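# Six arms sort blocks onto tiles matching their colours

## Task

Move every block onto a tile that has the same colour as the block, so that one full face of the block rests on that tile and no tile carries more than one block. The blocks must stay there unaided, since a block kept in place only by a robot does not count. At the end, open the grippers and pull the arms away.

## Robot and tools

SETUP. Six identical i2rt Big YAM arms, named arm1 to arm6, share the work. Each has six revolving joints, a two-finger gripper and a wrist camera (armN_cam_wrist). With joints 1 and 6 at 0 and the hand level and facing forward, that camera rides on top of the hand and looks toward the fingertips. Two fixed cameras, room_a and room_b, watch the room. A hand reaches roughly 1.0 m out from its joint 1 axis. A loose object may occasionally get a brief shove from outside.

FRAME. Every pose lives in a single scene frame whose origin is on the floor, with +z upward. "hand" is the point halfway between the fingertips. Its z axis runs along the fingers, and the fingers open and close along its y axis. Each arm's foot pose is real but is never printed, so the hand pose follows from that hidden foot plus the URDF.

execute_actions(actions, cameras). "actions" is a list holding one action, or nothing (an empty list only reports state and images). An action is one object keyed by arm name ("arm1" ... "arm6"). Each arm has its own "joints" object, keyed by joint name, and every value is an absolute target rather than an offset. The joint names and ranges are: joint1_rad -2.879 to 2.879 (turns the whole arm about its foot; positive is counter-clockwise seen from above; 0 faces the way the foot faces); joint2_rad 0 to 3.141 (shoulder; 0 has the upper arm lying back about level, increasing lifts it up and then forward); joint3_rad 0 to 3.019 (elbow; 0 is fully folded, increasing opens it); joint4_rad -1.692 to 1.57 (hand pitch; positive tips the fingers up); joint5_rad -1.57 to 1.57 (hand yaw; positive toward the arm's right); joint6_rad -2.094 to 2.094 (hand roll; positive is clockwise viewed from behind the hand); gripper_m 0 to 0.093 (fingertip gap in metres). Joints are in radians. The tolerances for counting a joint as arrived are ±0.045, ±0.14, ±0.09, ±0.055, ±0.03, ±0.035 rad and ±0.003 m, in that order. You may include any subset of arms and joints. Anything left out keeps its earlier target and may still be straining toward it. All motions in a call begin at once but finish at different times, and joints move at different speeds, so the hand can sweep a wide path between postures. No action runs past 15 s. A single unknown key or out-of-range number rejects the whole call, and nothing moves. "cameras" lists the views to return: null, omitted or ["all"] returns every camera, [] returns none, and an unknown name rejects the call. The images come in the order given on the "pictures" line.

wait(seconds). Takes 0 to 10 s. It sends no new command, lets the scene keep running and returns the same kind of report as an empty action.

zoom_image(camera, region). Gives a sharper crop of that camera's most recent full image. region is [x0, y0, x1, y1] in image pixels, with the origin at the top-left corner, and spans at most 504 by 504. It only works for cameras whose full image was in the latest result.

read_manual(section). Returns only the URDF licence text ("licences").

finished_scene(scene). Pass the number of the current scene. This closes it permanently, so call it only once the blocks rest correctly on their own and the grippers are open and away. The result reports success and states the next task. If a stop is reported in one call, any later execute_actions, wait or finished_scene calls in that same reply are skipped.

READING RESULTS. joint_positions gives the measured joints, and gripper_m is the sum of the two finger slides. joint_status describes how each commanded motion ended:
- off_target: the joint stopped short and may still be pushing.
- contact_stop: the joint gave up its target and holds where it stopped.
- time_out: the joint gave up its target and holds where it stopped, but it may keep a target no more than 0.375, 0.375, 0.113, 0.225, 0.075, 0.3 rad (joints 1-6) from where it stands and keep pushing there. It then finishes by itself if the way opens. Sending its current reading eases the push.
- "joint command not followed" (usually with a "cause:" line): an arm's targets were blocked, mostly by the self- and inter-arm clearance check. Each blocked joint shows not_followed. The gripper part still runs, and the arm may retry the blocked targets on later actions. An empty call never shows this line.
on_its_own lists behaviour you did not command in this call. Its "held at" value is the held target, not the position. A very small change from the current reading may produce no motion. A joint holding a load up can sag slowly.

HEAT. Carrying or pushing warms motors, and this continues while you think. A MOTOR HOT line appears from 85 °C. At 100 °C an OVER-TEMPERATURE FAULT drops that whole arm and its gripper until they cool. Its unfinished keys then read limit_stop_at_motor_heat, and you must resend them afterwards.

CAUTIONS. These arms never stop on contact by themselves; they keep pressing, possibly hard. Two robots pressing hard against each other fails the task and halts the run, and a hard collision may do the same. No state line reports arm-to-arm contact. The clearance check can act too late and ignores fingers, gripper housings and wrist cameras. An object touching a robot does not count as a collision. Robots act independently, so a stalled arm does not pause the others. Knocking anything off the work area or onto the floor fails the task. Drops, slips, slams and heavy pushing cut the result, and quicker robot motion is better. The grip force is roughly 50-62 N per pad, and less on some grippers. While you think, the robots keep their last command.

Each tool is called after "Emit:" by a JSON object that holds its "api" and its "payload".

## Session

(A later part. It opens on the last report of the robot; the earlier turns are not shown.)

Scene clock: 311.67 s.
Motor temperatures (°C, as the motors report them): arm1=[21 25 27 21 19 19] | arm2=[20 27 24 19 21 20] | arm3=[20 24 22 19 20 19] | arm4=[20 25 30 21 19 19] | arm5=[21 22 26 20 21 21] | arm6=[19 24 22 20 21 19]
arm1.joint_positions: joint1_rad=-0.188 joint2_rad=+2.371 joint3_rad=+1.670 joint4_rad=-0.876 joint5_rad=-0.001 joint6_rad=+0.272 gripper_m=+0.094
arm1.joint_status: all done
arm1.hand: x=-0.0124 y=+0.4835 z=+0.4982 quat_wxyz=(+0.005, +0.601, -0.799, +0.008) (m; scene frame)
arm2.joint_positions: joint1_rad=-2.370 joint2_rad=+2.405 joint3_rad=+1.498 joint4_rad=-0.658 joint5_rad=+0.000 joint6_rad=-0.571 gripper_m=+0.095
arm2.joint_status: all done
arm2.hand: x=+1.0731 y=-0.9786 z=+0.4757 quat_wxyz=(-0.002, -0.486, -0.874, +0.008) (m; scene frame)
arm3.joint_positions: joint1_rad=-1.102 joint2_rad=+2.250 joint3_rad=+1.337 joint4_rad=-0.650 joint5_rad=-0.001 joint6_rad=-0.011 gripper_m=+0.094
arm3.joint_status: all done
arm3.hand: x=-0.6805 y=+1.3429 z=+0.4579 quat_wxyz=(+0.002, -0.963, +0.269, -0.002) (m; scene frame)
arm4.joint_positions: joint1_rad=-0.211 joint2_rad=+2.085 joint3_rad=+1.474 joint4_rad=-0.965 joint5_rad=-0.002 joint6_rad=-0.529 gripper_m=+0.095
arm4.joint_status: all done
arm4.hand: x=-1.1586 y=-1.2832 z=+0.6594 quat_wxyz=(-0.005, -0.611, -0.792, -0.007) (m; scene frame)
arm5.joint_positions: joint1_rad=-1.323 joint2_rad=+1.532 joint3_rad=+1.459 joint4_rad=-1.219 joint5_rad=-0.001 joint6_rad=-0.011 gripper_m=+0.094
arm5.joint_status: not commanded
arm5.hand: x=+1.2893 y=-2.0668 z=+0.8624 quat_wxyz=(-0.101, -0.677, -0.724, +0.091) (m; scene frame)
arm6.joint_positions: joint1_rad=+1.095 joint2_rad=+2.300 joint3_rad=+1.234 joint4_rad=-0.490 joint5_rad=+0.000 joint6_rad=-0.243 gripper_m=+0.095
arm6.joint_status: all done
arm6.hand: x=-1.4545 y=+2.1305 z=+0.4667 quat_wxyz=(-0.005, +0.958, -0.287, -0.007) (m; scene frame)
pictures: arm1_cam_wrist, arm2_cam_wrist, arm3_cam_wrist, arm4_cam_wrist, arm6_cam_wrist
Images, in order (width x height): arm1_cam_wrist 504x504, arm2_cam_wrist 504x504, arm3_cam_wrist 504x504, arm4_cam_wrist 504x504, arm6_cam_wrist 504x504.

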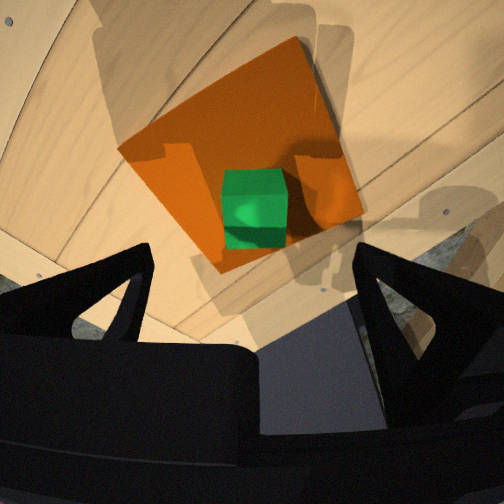

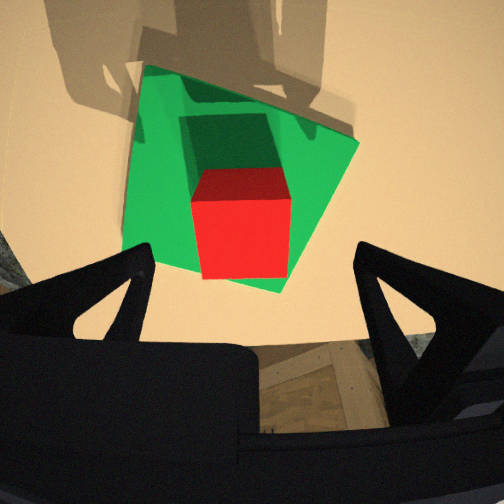

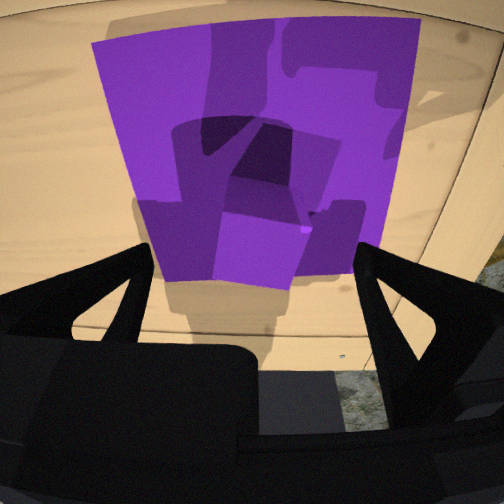

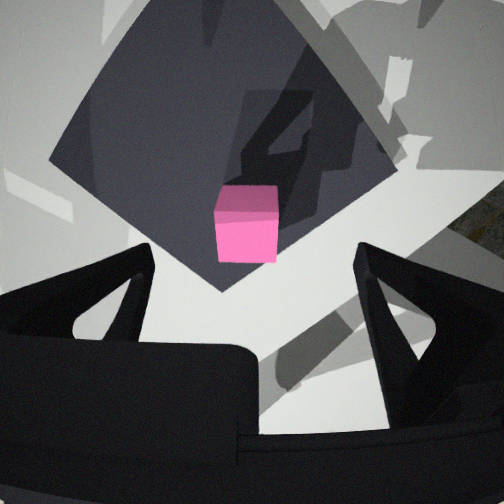

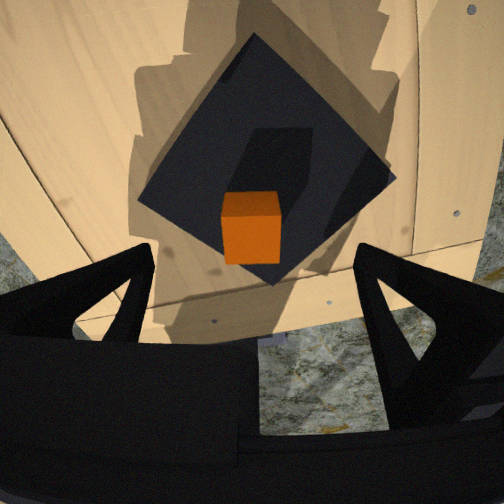

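Emit:
{"api": "zoom_image", "payload": {"camera": "arm2_cam_wrist", "region": [140, 140, 370, 320]}}

Emit:
{"api": "zoom_image", "payload": {"camera": "arm6_cam_wrist", "region": [140, 140, 370, 320]}}

Emit:
{"api": "zoom_image", "payload": {"camera": "arm4_cam_wrist", "region": [140, 140, 370, 320]}}

Emit:
{"api": "zoom_image", "payload": {"camera": "arm1_cam_wrist", "region": [140, 140, 370, 320]}}

Emit:
{"api": "zoom_image", "payload": {"camera": "arm3_cam_wrist", "region": [140, 140, 370, 320]}}

Region (140, 140, 370, 320) of arm2_cam_wrist's 504x504 image, scaled by 2.191, with more detail than that image has; it fills the top 394 rows of this view, and the rest is white.

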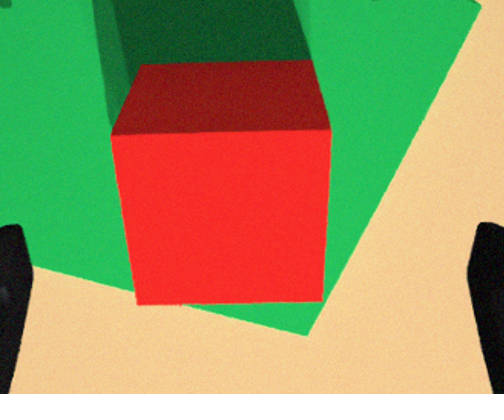

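Region (140, 140, 370, 320) of arm6_cam_wrist's 504x504 image, scaled by 2.191, with more detail than that image has; it fills the top 394 rows of this view, and the rest is white.

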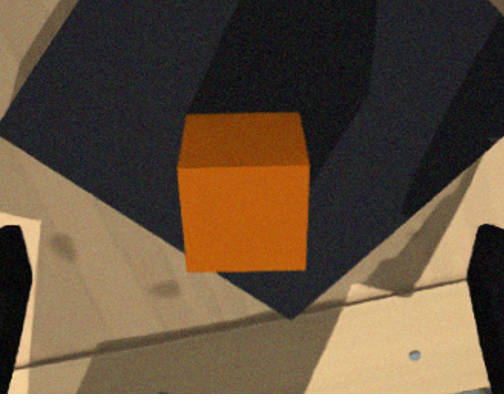

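Region (140, 140, 370, 320) of arm4_cam_wrist's 504x504 image, scaled by 2.191, with more detail than that image has; it fills the top 394 rows of this view, and the rest is white.

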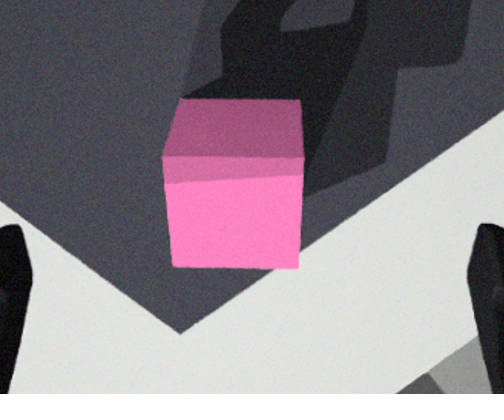

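Region (140, 140, 370, 320) of arm1_cam_wrist's 504x504 image, scaled by 2.191, with more detail than that image has; it fills the top 394 rows of this view, and the rest is white.

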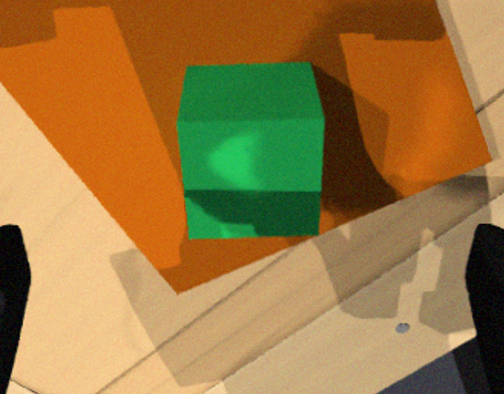

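Region (140, 140, 370, 320) of arm3_cam_wrist's 504x504 image, scaled by 2.191, with more detail than that image has; it fills the top 394 rows of this view, and the rest is white.

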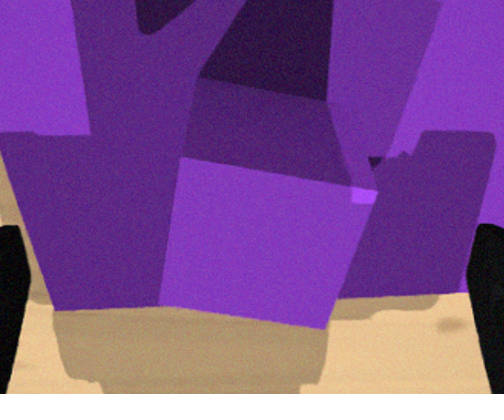

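Emit:
{"api": "execute_actions", "payload": {"actions": [{"arm1": {"joints": {"joint2_rad": 2.485, "joint3_rad": 1.665, "joint4_rad": -0.741}}, "arm2": {"joints": {"joint2_rad": 2.5, "joint3_rad": 1.562, "joint4_rad": -0.6}}, "arm3": {"joints": {"joint1_rad": -0.1, "joint2_rad": 1.514, "joint3_rad": 1.471, "joint4_rad": -1.528}}, "arm4": {"joints": {"joint2_rad": 2.142, "joint3_rad": 1.436, "joint4_rad": -0.859}}, "arm6": {"joints": {"joint2_rad": 2.404, "joint3_rad": 1.273, "joint4_rad": -0.411}}}], "cameras": ["arm1_cam_wrist", "arm2_cam_wrist", "arm4_cam_wrist", "arm6_cam_wrist"]}}

Scene clock: 368.77 s.
Motor temperatures (°C, as the motors report them): arm1=[21 26 27 21 19 19] | arm2=[20 28 25 19 21 20] | arm3=[20 24 22 19 20 19] | arm4=[20 26 27 21 19 19] | arm5=[21 23 26 20 21 21] | arm6=[19 25 22 20 21 19]
arm1.joint_positions: joint1_rad=-0.188 joint2_rad=+2.491 joint3_rad=+1.660 joint4_rad=-0.751 joint5_rad=-0.001 joint6_rad=+0.272 gripper_m=+0.094
arm1.joint_status: all done
arm1.hand: x=-0.0123 y=+0.4706 z=+0.4231 quat_wxyz=(+0.006, +0.601, -0.799, +0.009) (m; scene frame)
arm2.joint_positions: joint1_rad=-2.370 joint2_rad=+2.493 joint3_rad=+1.535 joint4_rad=-0.612 joint5_rad=+0.000 joint6_rad=-0.571 gripper_m=+0.095
arm2.joint_status: all done
arm2.hand: x=+1.0730 y=-0.9788 z=+0.4346 quat_wxyz=(-0.001, -0.486, -0.874, +0.005) (m; scene frame)
arm3.joint_positions: joint1_rad=-0.104 joint2_rad=+1.509 joint3_rad=+1.464 joint4_rad=-1.521 joint5_rad=-0.003 joint6_rad=-0.009 gripper_m=+0.094
arm3.joint_status: all done
arm3.hand: x=-0.6252 y=+0.8615 z=+0.8738 quat_wxyz=(-0.003, -0.974, -0.224, -0.003) (m; scene frame)
arm4.joint_positions: joint1_rad=-0.211 joint2_rad=+2.123 joint3_rad=+1.448 joint4_rad=-0.875 joint5_rad=-0.002 joint6_rad=-0.529 gripper_m=+0.095
arm4.joint_status: all done
arm4.hand: x=-1.1591 y=-1.2862 z=+0.6304 quat_wxyz=(-0.010, -0.611, -0.792, +0.006) (m; scene frame)
arm5.joint_positions: joint1_rad=-1.323 joint2_rad=+1.532 joint3_rad=+1.459 joint4_rad=-1.219 joint5_rad=-0.001 joint6_rad=-0.011 gripper_m=+0.094
arm5.joint_status: not commanded
arm5.hand: x=+1.2893 y=-2.0668 z=+0.8624 quat_wxyz=(-0.101, -0.677, -0.724, +0.091) (m; scene frame)
arm6.joint_positions: joint1_rad=+1.095 joint2_rad=+2.399 joint3_rad=+1.263 joint4_rad=-0.425 joint5_rad=+0.000 joint6_rad=-0.243 gripper_m=+0.095
arm6.joint_status: all done
arm6.hand: x=-1.4526 y=+2.1286 z=+0.4237 quat_wxyz=(-0.004, +0.958, -0.287, -0.005) (m; scene frame)
pictures: arm1_cam_wrist, arm2_cam_wrist, arm4_cam_wrist, arm6_cam_wrist
Images, in order (width x height): arm1_cam_wrist 504x504, arm2_cam_wrist 504x504, arm4_cam_wrist 504x504, arm6_cam_wrist 504x504.

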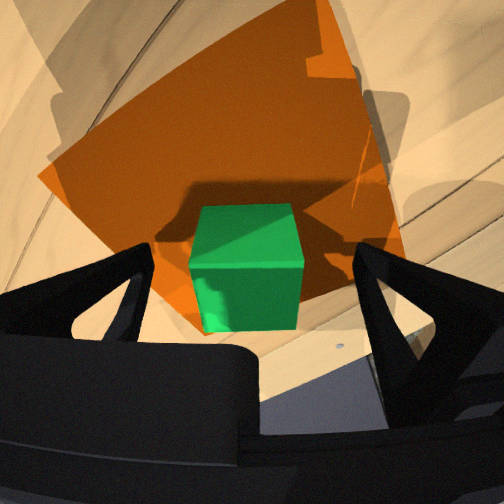

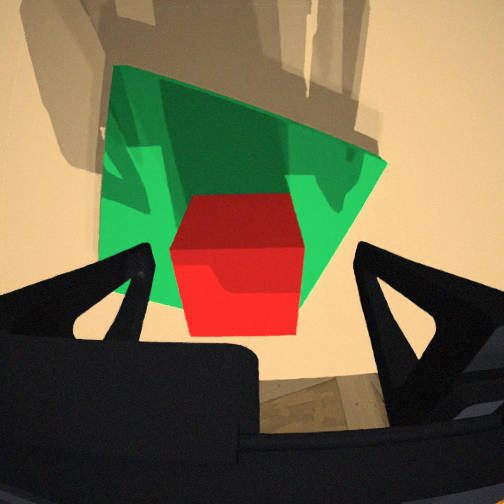

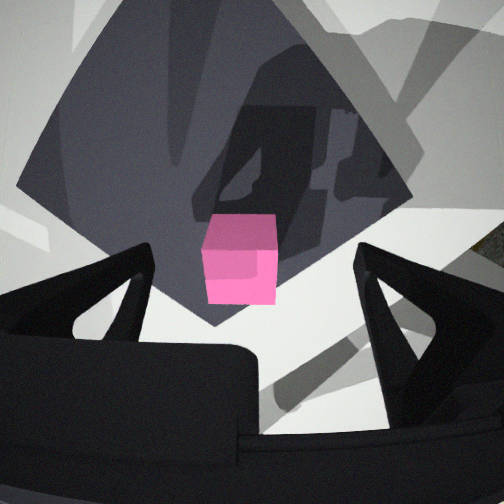

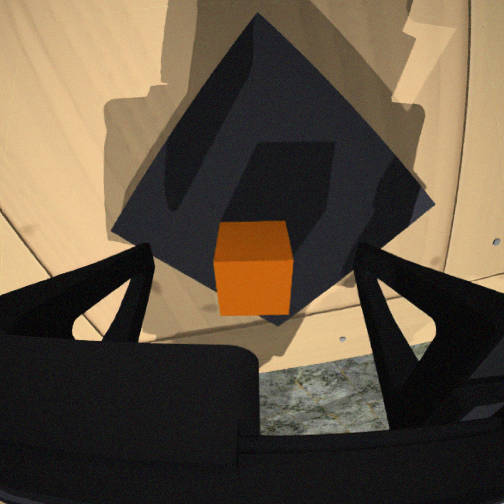

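Emit:
{"api": "execute_actions", "payload": {"actions": [{"arm1": {"joints": {"gripper_m": 0.028}}, "arm2": {"joints": {"gripper_m": 0.036}}, "arm4": {"joints": {"joint2_rad": 2.16, "joint3_rad": 1.43}}, "arm6": {"joints": {"gripper_m": 0.021}}}], "cameras": ["arm1_cam_wrist", "arm2_cam_wrist", "arm4_cam_wrist", "arm6_cam_wrist"]}}

Scene clock: 392.60 s.
Motor temperatures (°C, as the motors report them): arm1=[21 27 26 21 19 19] | arm2=[20 28 25 19 21 20] | arm3=[20 23 23 19 20 19] | arm4=[20 26 27 21 19 19] | arm5=[21 23 27 20 21 21] | arm6=[19 25 22 20 21 19]
arm1.joint_positions: joint1_rad=-0.188 joint2_rad=+2.491 joint3_rad=+1.660 joint4_rad=-0.750 joint5_rad=-0.001 joint6_rad=+0.273 gripper_m=+0.037
arm1.joint_status: gripper_m off_target (ended at +0.037, target +0.028)
arm1.hand: x=-0.0123 y=+0.4707 z=+0.4231 quat_wxyz=(+0.006, +0.601, -0.799, +0.009) (m; scene frame)
arm2.joint_positions: joint1_rad=-2.370 joint2_rad=+2.493 joint3_rad=+1.535 joint4_rad=-0.612 joint5_rad=-0.002 joint6_rad=-0.572 gripper_m=+0.048
arm2.joint_status: gripper_m off_target (ended at +0.048, target +0.036)
arm2.hand: x=+1.0732 y=-0.9788 z=+0.4346 quat_wxyz=(-0.001, -0.486, -0.874, +0.005) (m; scene frame)
arm3.joint_positions: joint1_rad=-0.104 joint2_rad=+1.509 joint3_rad=+1.464 joint4_rad=-1.521 joint5_rad=-0.003 joint6_rad=-0.009 gripper_m=+0.094
arm3.joint_status: not commanded
arm3.hand: x=-0.6252 y=+0.8615 z=+0.8738 quat_wxyz=(-0.003, -0.974, -0.224, -0.003) (m; scene frame)
arm4.joint_positions: joint1_rad=-0.211 joint2_rad=+2.132 joint3_rad=+1.448 joint4_rad=-0.875 joint5_rad=-0.002 joint6_rad=-0.529 gripper_m=+0.095
arm4.joint_status: all done
arm4.hand: x=-1.1586 y=-1.2846 z=+0.6257 quat_wxyz=(-0.009, -0.611, -0.792, +0.002) (m; scene frame)
arm5.joint_positions: joint1_rad=-1.323 joint2_rad=+1.532 joint3_rad=+1.459 joint4_rad=-1.219 joint5_rad=-0.001 joint6_rad=-0.011 gripper_m=+0.094
arm5.joint_status: not commanded
arm5.hand: x=+1.2893 y=-2.0668 z=+0.8624 quat_wxyz=(-0.101, -0.677, -0.724, +0.091) (m; scene frame)
arm6.joint_positions: joint1_rad=+1.095 joint2_rad=+2.399 joint3_rad=+1.263 joint4_rad=-0.425 joint5_rad=+0.000 joint6_rad=-0.243 gripper_m=+0.031
arm6.joint_status: gripper_m off_target (ended at +0.031, target +0.021)
arm6.hand: x=-1.4526 y=+2.1286 z=+0.4237 quat_wxyz=(-0.004, +0.958, -0.286, -0.005) (m; scene frame)
pictures: arm1_cam_wrist, arm2_cam_wrist, arm4_cam_wrist, arm6_cam_wrist
Images, in order (width x height): arm1_cam_wrist 504x504, arm2_cam_wrist 504x504, arm4_cam_wrist 504x504, arm6_cam_wrist 504x504.

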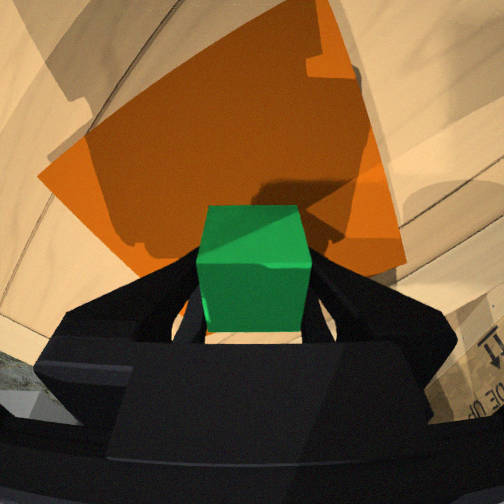

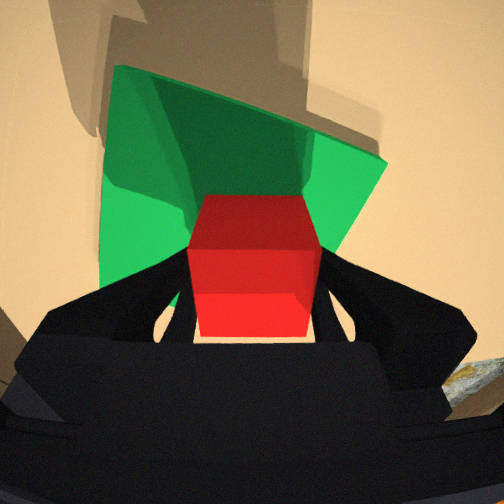

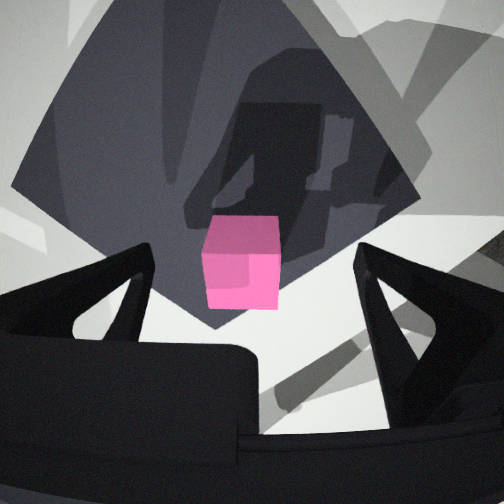

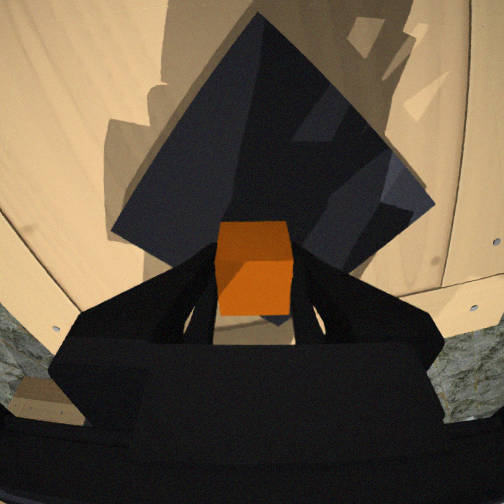

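Emit:
{"api": "execute_actions", "payload": {"actions": [{"arm1": {"joints": {"joint1_rad": -1.718, "joint2_rad": 2.34, "joint3_rad": 1.54, "joint4_rad": -0.75, "joint6_rad": 0.5}}, "arm2": {"joints": {"joint1_rad": 0.06, "joint2_rad": 1.665, "joint3_rad": 1.45, "joint4_rad": -1.345, "joint6_rad": 0.0}}, "arm4": {"joints": {"gripper_m": 0.022}}, "arm6": {"joints": {"joint1_rad": -2.273, "joint2_rad": 2.28, "joint3_rad": 1.575, "joint4_rad": -0.85, "joint6_rad": -0.78}}}]}}

Scene clock: 455.53 s.
Motor temperatures (°C, as the motors report them): arm1=[21 28 26 21 19 19] | arm2=[20 29 25 19 21 20] | arm3=[20 23 24 19 20 19] | arm4=[20 26 26 21 19 19] | arm5=[21 23 27 20 21 21] | arm6=[19 25 22 20 21 19]
arm1.joint_positions: joint1_rad=-1.726 joint2_rad=+2.326 joint3_rad=+1.541 joint4_rad=-0.746 joint5_rad=+0.001 joint6_rad=+0.493 gripper_m=+0.037
arm1.joint_status: all done
arm1.hand: x=+0.5921 y=-0.1339 z=+0.4974 quat_wxyz=(-0.022, -0.232, -0.972, +0.001) (m; scene frame)
arm2.joint_positions: joint1_rad=+0.063 joint2_rad=+1.667 joint3_rad=+1.453 joint4_rad=-1.332 joint5_rad=-0.001 joint6_rad=-0.009 gripper_m=+0.048
arm2.joint_status: all done
arm2.hand: x=+1.4196 y=-0.0121 z=+0.8518 quat_wxyz=(-0.008, +0.415, -0.910, -0.002) (m; scene frame)
arm3.joint_positions: joint1_rad=-0.104 joint2_rad=+1.509 joint3_rad=+1.464 joint4_rad=-1.521 joint5_rad=-0.003 joint6_rad=-0.009 gripper_m=+0.094
arm3.joint_status: not commanded
arm3.hand: x=-0.6252 y=+0.8615 z=+0.8738 quat_wxyz=(-0.003, -0.974, -0.224, -0.003) (m; scene frame)
arm4.joint_positions: joint1_rad=-0.211 joint2_rad=+2.132 joint3_rad=+1.448 joint4_rad=-0.875 joint5_rad=-0.002 joint6_rad=-0.530 gripper_m=+0.031
arm4.joint_status: gripper_m off_target (ended at +0.031, target +0.022)
arm4.hand: x=-1.1586 y=-1.2847 z=+0.6257 quat_wxyz=(-0.009, -0.611, -0.792, +0.002) (m; scene frame)
arm5.joint_positions: joint1_rad=-1.323 joint2_rad=+1.532 joint3_rad=+1.459 joint4_rad=-1.219 joint5_rad=-0.001 joint6_rad=-0.011 gripper_m=+0.094
arm5.joint_status: not commanded
arm5.hand: x=+1.2893 y=-2.0668 z=+0.8624 quat_wxyz=(-0.101, -0.677, -0.724, +0.091) (m; scene frame)
arm6.joint_positions: joint1_rad=-2.277 joint2_rad=+2.261 joint3_rad=+1.574 joint4_rad=-0.834 joint5_rad=+0.002 joint6_rad=-0.772 gripper_m=+0.031
arm6.joint_status: all done
arm6.hand: x=-0.7993 y=+1.2112 z=+0.5674 quat_wxyz=(-0.014, -0.141, -0.990, +0.019) (m; scene frame)
pictures: arm1_cam_wrist, arm2_cam_wrist, arm3_cam_wrist, arm4_cam_wrist, arm5_cam_wrist, arm6_cam_wrist, room_a, room_b
Images, in order (width x height): arm1_cam_wrist 504x504, arm2_cam_wrist 504x504, arm3_cam_wrist 504x504, arm4_cam_wrist 504x504, arm5_cam_wrist 504x504, arm6_cam_wrist 504x504, room_a 504x504, room_b 504x504.

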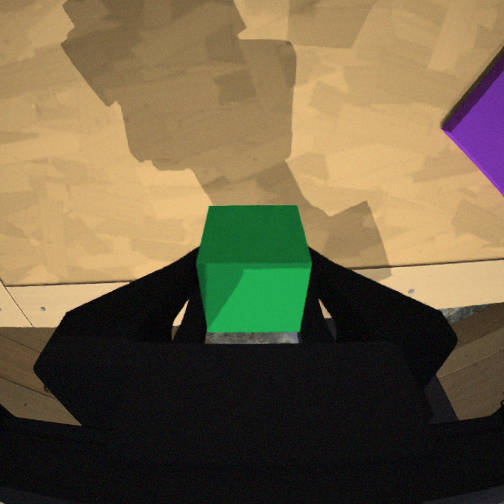

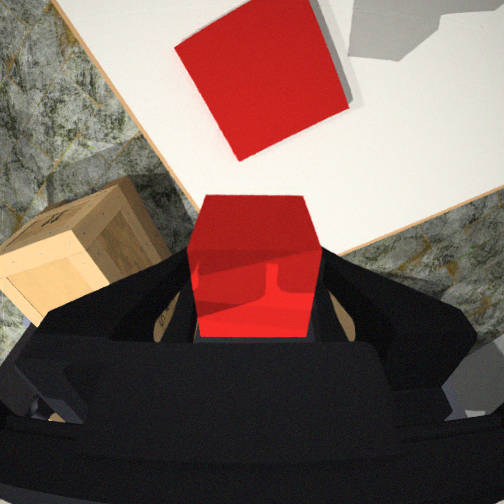

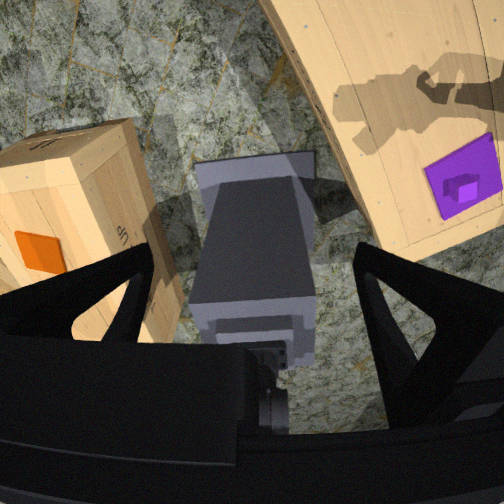

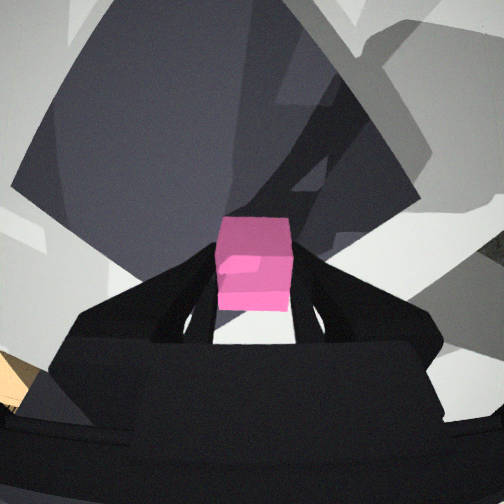

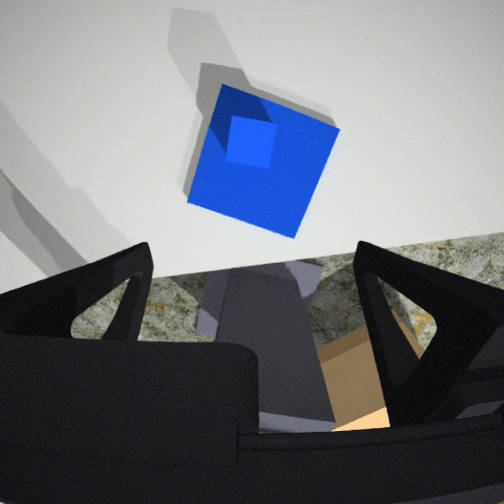

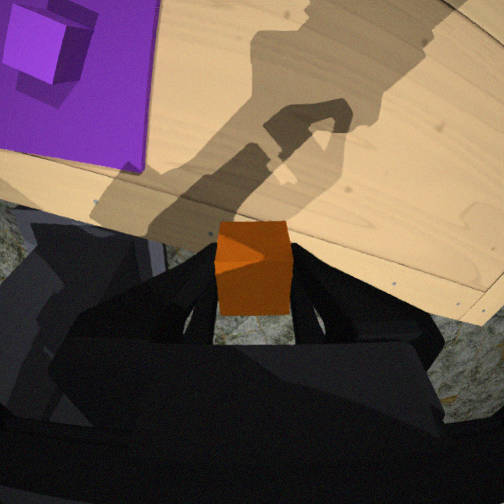

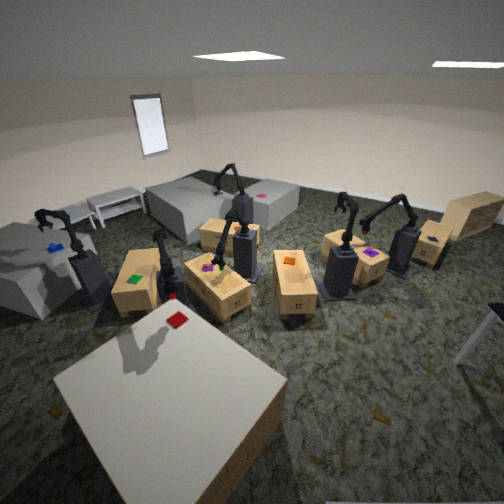

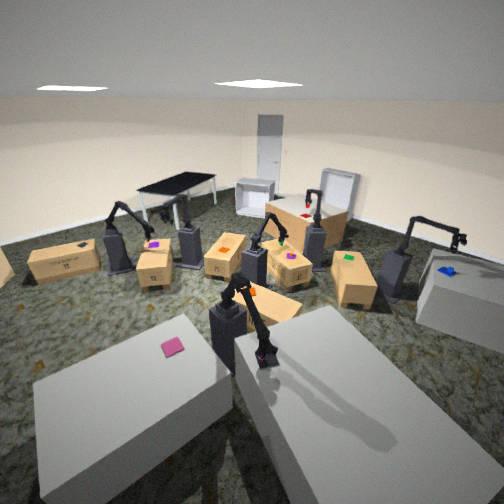

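Emit:
{"api": "execute_actions", "payload": {"actions": [{"arm1": {"joints": {"joint2_rad": 2.45, "joint3_rad": 1.607, "joint4_rad": -0.698}}, "arm2": {"joints": {"joint1_rad": 0.042, "joint2_rad": 1.955, "joint3_rad": 1.537, "joint4_rad": -1.111, "joint6_rad": -0.45}}, "arm4": {"joints": {"joint1_rad": -1.5, "joint2_rad": 1.75, "joint3_rad": 1.46, "joint4_rad": -1.28, "joint6_rad": 0.0}}, "arm6": {"joints": {"joint2_rad": 2.558, "joint3_rad": 1.7, "joint4_rad": -0.675}}}], "cameras": ["arm1_cam_wrist", "arm2_cam_wrist", "arm3_cam_wrist", "arm4_cam_wrist", "arm6_cam_wrist"]}}

Scene clock: 493.50 s.
Motor temperatures (°C, as the motors report them): arm1=[21 28 26 21 19 19] | arm2=[20 28 26 19 21 20] | arm3=[20 23 24 19 20 19] | arm4=[20 26 27 21 19 19] | arm5=[21 23 28 20 21 21] | arm6=[19 25 23 20 21 19]
arm1.joint_positions: joint1_rad=-1.726 joint2_rad=+2.459 joint3_rad=+1.581 joint4_rad=-0.704 joint5_rad=+0.001 joint6_rad=+0.493 gripper_m=+0.037
arm1.joint_status: all done
arm1.hand: x=+0.5814 y=-0.1349 z=+0.4305 quat_wxyz=(+0.002, -0.233, -0.973, +0.007) (m; scene frame)
arm2.joint_positions: joint1_rad=+0.054 joint2_rad=+1.986 joint3_rad=+1.497 joint4_rad=-1.124 joint5_rad=-0.001 joint6_rad=-0.441 gripper_m=+0.048
arm2.joint_status: all done
arm2.hand: x=+1.4617 y=+0.0266 z=+0.7016 quat_wxyz=(+0.025, +0.596, -0.802, +0.006) (m; scene frame)
arm3.joint_positions: joint1_rad=-0.104 joint2_rad=+1.509 joint3_rad=+1.464 joint4_rad=-1.521 joint5_rad=-0.003 joint6_rad=-0.009 gripper_m=+0.094
arm3.joint_status: not commanded
arm3.hand: x=-0.6252 y=+0.8615 z=+0.8738 quat_wxyz=(-0.003, -0.974, -0.224, -0.003) (m; scene frame)
arm4.joint_positions: joint1_rad=-1.505 joint2_rad=+1.745 joint3_rad=+1.453 joint4_rad=-1.264 joint5_rad=+0.000 joint6_rad=-0.011 gripper_m=+0.031
arm4.joint_status: all done
arm4.hand: x=-1.5284 y=-0.7277 z=+0.8281 quat_wxyz=(-0.001, -1.000, -0.008, +0.001) (m; scene frame)
arm5.joint_positions: joint1_rad=-1.323 joint2_rad=+1.532 joint3_rad=+1.459 joint4_rad=-1.219 joint5_rad=-0.001 joint6_rad=-0.011 gripper_m=+0.094
arm5.joint_status: not commanded
arm5.hand: x=+1.2893 y=-2.0668 z=+0.8624 quat_wxyz=(-0.101, -0.677, -0.724, +0.091) (m; scene frame)
arm6.joint_positions: joint1_rad=-2.277 joint2_rad=+2.563 joint3_rad=+1.687 joint4_rad=-0.688 joint5_rad=+0.002 joint6_rad=-0.774 gripper_m=+0.031
arm6.joint_status: all done
arm6.hand: x=-0.8000 y=+1.2124 z=+0.4170 quat_wxyz=(+0.000, -0.140, -0.990, +0.002) (m; scene frame)
pictures: arm1_cam_wrist, arm2_cam_wrist, arm3_cam_wrist, arm4_cam_wrist, arm6_cam_wrist
Images, in order (width x height): arm1_cam_wrist 504x504, arm2_cam_wrist 504x504, arm3_cam_wrist 504x504, arm4_cam_wrist 504x504, arm6_cam_wrist 504x504.

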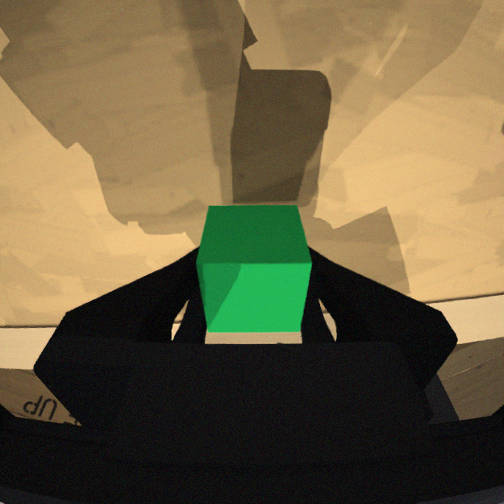

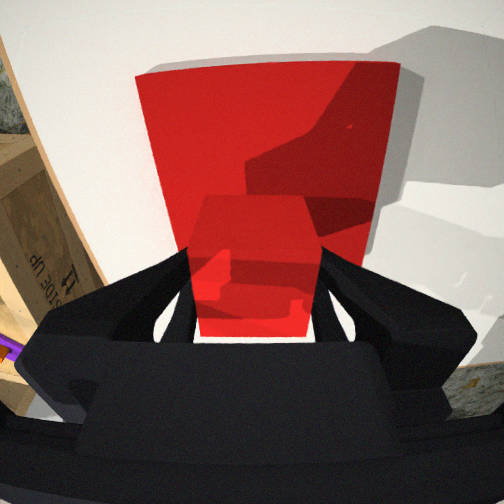

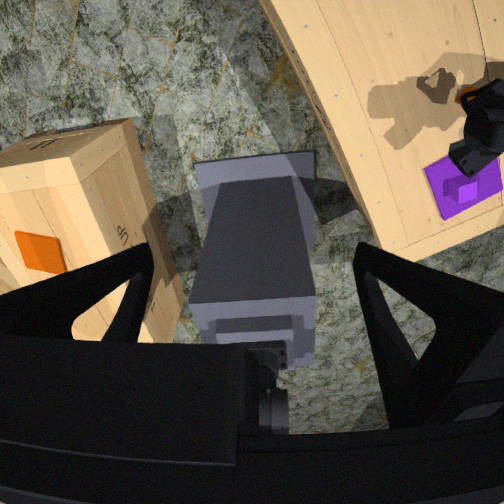

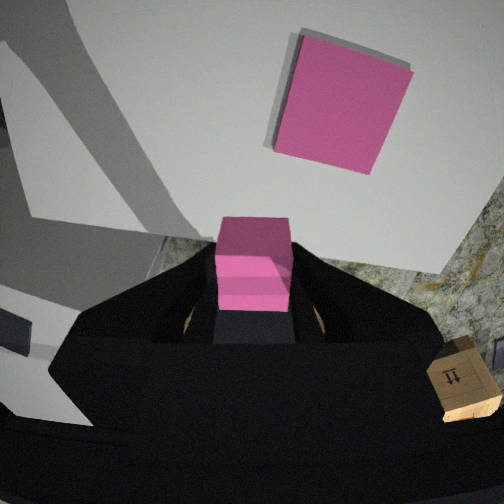

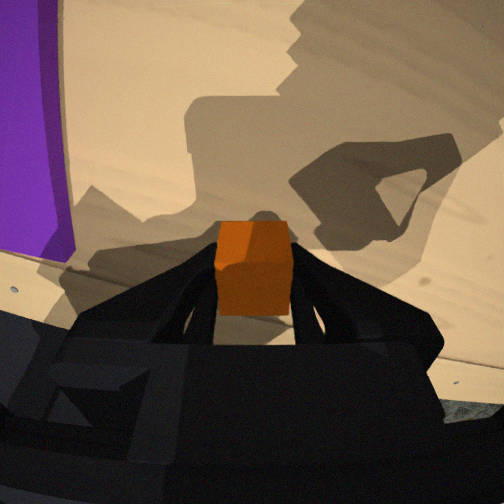

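Emit:
{"api": "execute_actions", "payload": {"actions": [{"arm1": {"joints": {"joint2_rad": 2.485, "joint4_rad": -0.662}}, "arm2": {"joints": {"joint2_rad": 2.005, "joint3_rad": 1.545, "joint4_rad": -1.057}}, "arm4": {"joints": {"joint1_rad": -1.678, "joint2_rad": 1.98, "joint3_rad": 1.427, "joint4_rad": -1.013, "joint6_rad": 0.06}}, "arm6": {"joints": {"joint2_rad": 2.585, "joint4_rad": -0.665}}}], "cameras": ["arm1_cam_wrist", "arm2_cam_wrist", "arm4_cam_wrist", "arm6_cam_wrist"]}}

Scene clock: 539.43 s.
Motor temperatures (°C, as the motors report them): arm1=[21 29 27 21 19 19] | arm2=[20 29 29 19 21 20] | arm3=[20 23 25 19 20 19] | arm4=[20 26 29 21 19 19] | arm5=[21 24 28 20 21 21] | arm6=[19 26 23 20 21 19]
arm1.joint_positions: joint1_rad=-1.726 joint2_rad=+2.469 joint3_rad=+1.581 joint4_rad=-0.673 joint5_rad=+0.001 joint6_rad=+0.493 gripper_m=+0.037
arm1.joint_status: all done
arm1.hand: x=+0.5856 y=-0.1349 z=+0.4249 quat_wxyz=(-0.008, -0.233, -0.973, +0.004) (m; scene frame)
arm2.joint_positions: joint1_rad=+0.054 joint2_rad=+1.989 joint3_rad=+1.497 joint4_rad=-1.072 joint5_rad=-0.001 joint6_rad=-0.441 gripper_m=+0.048
arm2.joint_status: all done
arm2.hand: x=+1.4700 y=+0.0358 z=+0.6995 quat_wxyz=(+0.001, +0.596, -0.803, +0.001) (m; scene frame)
arm3.joint_positions: joint1_rad=-0.104 joint2_rad=+1.509 joint3_rad=+1.464 joint4_rad=-1.521 joint5_rad=-0.003 joint6_rad=-0.009 gripper_m=+0.094
arm3.joint_status: not commanded
arm3.hand: x=-0.6252 y=+0.8615 z=+0.8738 quat_wxyz=(-0.003, -0.974, -0.224, -0.003) (m; scene frame)
arm4.joint_positions: joint1_rad=-1.689 joint2_rad=+1.980 joint3_rad=+1.425 joint4_rad=-1.028 joint5_rad=+0.000 joint6_rad=+0.049 gripper_m=+0.031
arm4.joint_status: all done
arm4.hand: x=-1.5504 y=-0.6257 z=+0.6961 quat_wxyz=(+0.000, -0.993, +0.114, -0.012) (m; scene frame)
arm5.joint_positions: joint1_rad=-1.323 joint2_rad=+1.532 joint3_rad=+1.459 joint4_rad=-1.219 joint5_rad=-0.001 joint6_rad=-0.011 gripper_m=+0.094
arm5.joint_status: not commanded
arm5.hand: x=+1.2893 y=-2.0668 z=+0.8624 quat_wxyz=(-0.101, -0.677, -0.724, +0.091) (m; scene frame)
arm6.joint_positions: joint1_rad=-2.277 joint2_rad=+2.563 joint3_rad=+1.687 joint4_rad=-0.682 joint5_rad=+0.002 joint6_rad=-0.774 gripper_m=+0.031
arm6.joint_status: all done
arm6.hand: x=-0.7993 y=+1.2112 z=+0.4170 quat_wxyz=(-0.002, -0.140, -0.990, +0.004) (m; scene frame)
pictures: arm1_cam_wrist, arm2_cam_wrist, arm4_cam_wrist, arm6_cam_wrist
Images, in order (width x height): arm1_cam_wrist 504x504, arm2_cam_wrist 504x504, arm4_cam_wrist 504x504, arm6_cam_wrist 504x504.

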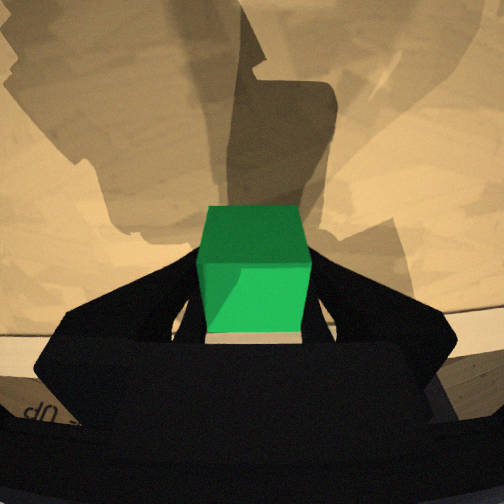

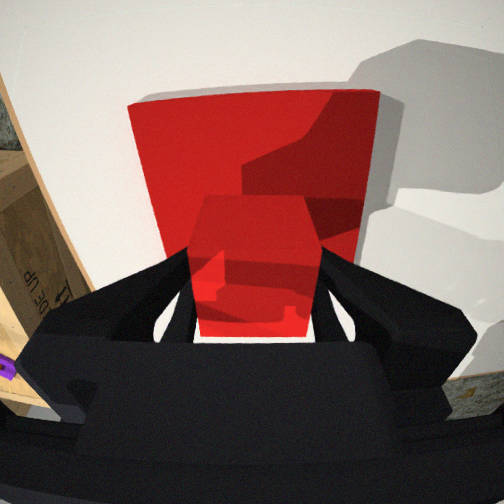

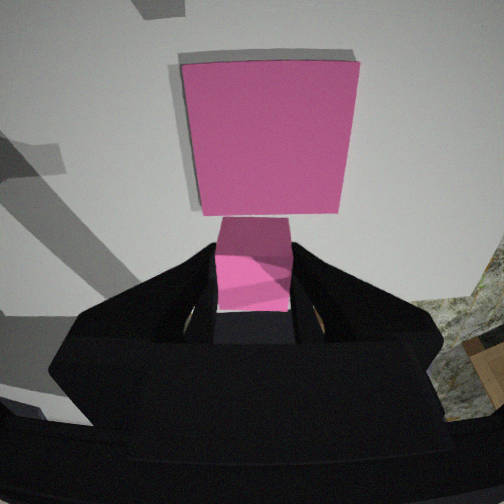

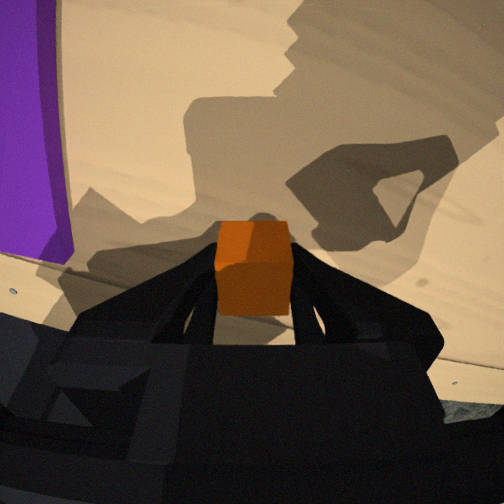

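Emit:
{"api": "execute_actions", "payload": {"actions": []}}

Scene clock: 556.93 s.
Motor temperatures (°C, as the motors report them): arm1=[21 29 27 21 19 19] | arm2=[20 29 30 19 21 20] | arm3=[20 23 25 19 20 19] | arm4=[20 27 28 21 19 19] | arm5=[21 24 28 20 21 21] | arm6=[19 26 23 20 21 19]
arm1.joint_positions: joint1_rad=-1.726 joint2_rad=+2.469 joint3_rad=+1.581 joint4_rad=-0.673 joint5_rad=+0.001 joint6_rad=+0.493 gripper_m=+0.037
arm1.joint_status: all done
arm1.hand: x=+0.5856 y=-0.1349 z=+0.4249 quat_wxyz=(-0.008, -0.233, -0.973, +0.004) (m; scene frame)
arm2.joint_positions: joint1_rad=+0.054 joint2_rad=+1.989 joint3_rad=+1.497 joint4_rad=-1.072 joint5_rad=-0.001 joint6_rad=-0.441 gripper_m=+0.048
arm2.joint_status: all done
arm2.hand: x=+1.4700 y=+0.0358 z=+0.6995 quat_wxyz=(+0.001, +0.596, -0.803, +0.001) (m; scene frame)
arm3.joint_positions: joint1_rad=-0.104 joint2_rad=+1.509 joint3_rad=+1.464 joint4_rad=-1.521 joint5_rad=-0.003 joint6_rad=-0.009 gripper_m=+0.094
arm3.joint_status: not commanded
arm3.hand: x=-0.6252 y=+0.8615 z=+0.8738 quat_wxyz=(-0.003, -0.974, -0.224, -0.003) (m; scene frame)
arm4.joint_positions: joint1_rad=-1.689 joint2_rad=+1.980 joint3_rad=+1.425 joint4_rad=-1.028 joint5_rad=+0.000 joint6_rad=+0.049 gripper_m=+0.031
arm4.joint_status: all done
arm4.hand: x=-1.5504 y=-0.6257 z=+0.6961 quat_wxyz=(+0.000, -0.993, +0.114, -0.012) (m; scene frame)
arm5.joint_positions: joint1_rad=-1.323 joint2_rad=+1.532 joint3_rad=+1.459 joint4_rad=-1.219 joint5_rad=-0.001 joint6_rad=-0.011 gripper_m=+0.094
arm5.joint_status: not commanded
arm5.hand: x=+1.2893 y=-2.0668 z=+0.8624 quat_wxyz=(-0.101, -0.677, -0.724, +0.091) (m; scene frame)
arm6.joint_positions: joint1_rad=-2.277 joint2_rad=+2.563 joint3_rad=+1.687 joint4_rad=-0.682 joint5_rad=+0.002 joint6_rad=-0.774 gripper_m=+0.031
arm6.joint_status: all done
arm6.hand: x=-0.7993 y=+1.2112 z=+0.4170 quat_wxyz=(-0.002, -0.140, -0.990, +0.004) (m; scene frame)
pictures: arm1_cam_wrist, arm2_cam_wrist, arm3_cam_wrist, arm4_cam_wrist, arm5_cam_wrist, arm6_cam_wrist, room_a, room_b
Images, in order (width x height): arm1_cam_wrist 504x504, arm2_cam_wrist 504x504, arm3_cam_wrist 504x504, arm4_cam_wrist 504x504, arm5_cam_wrist 504x504, arm6_cam_wrist 504x504, room_a 504x504, room_b 504x504.

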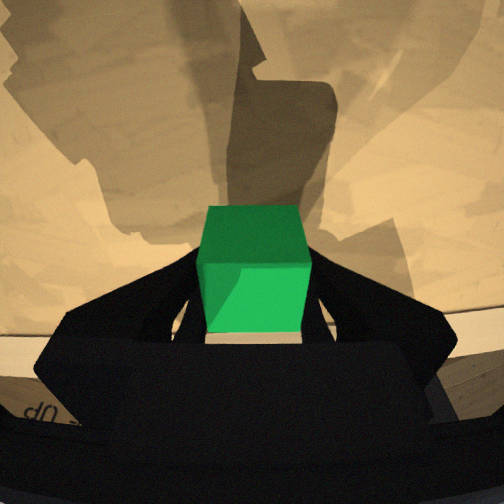

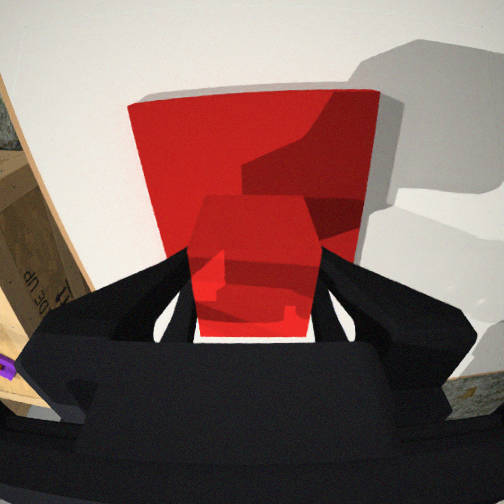

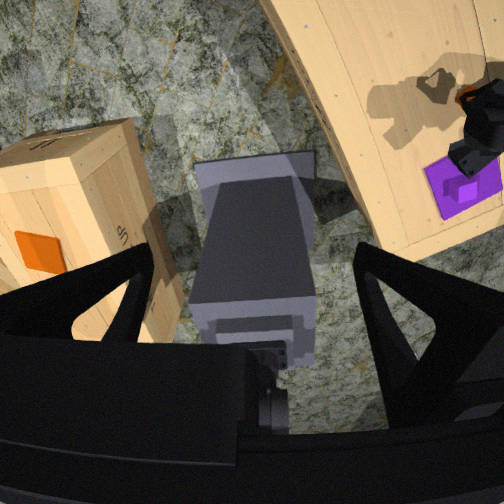

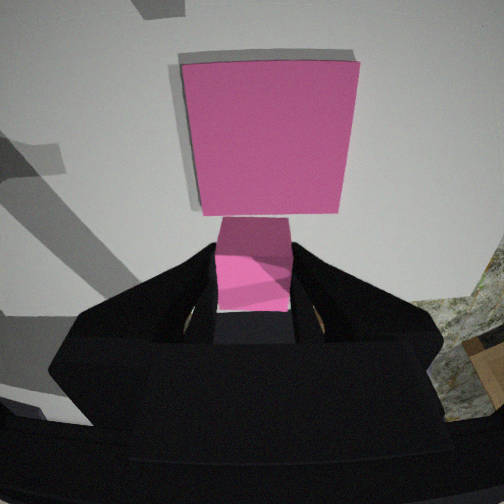

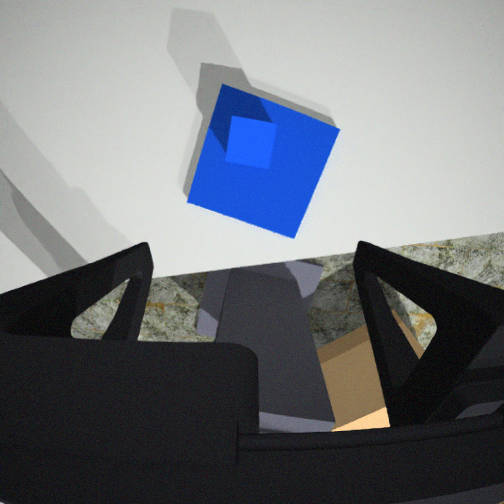

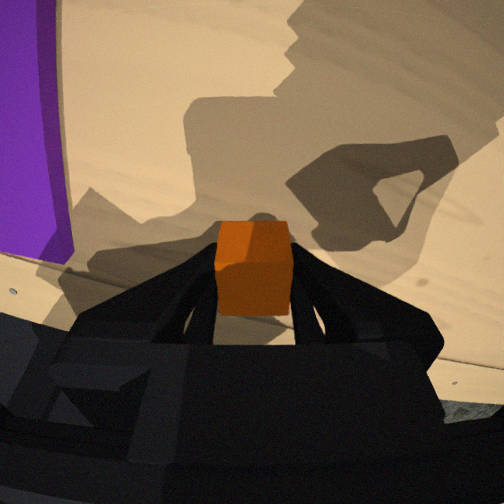

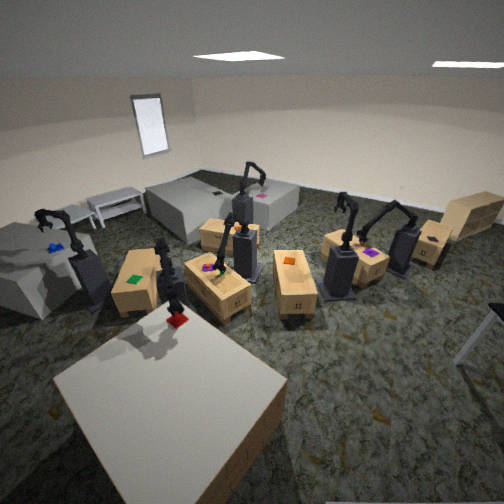

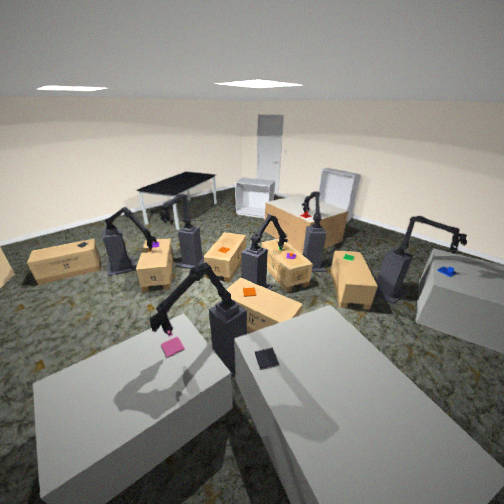

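Emit:
{"api": "zoom_image", "payload": {"camera": "room_a", "region": [150, 230, 270, 340]}}

Emit:
{"api": "zoom_image", "payload": {"camera": "arm3_cam_wrist", "region": [384, 40, 504, 160]}}

Region (150, 230, 270, 340) of room_a's 504x504 image, scaled by 4.200, with more detail than that image has; it fills the top 462 rows of this view, and the rest is white.

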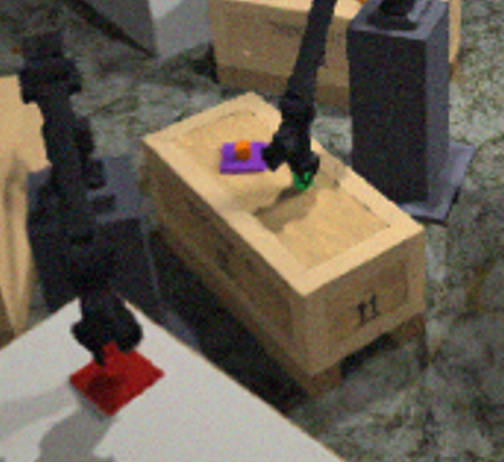

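Region (384, 40, 504, 160) of arm3_cam_wrist's 504x504 image, scaled by 4.200, with more detail than that image has.

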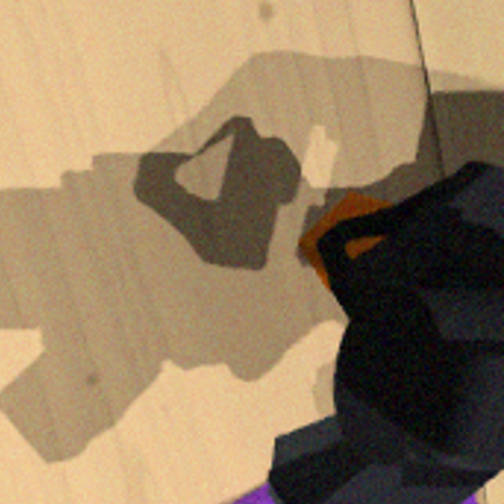

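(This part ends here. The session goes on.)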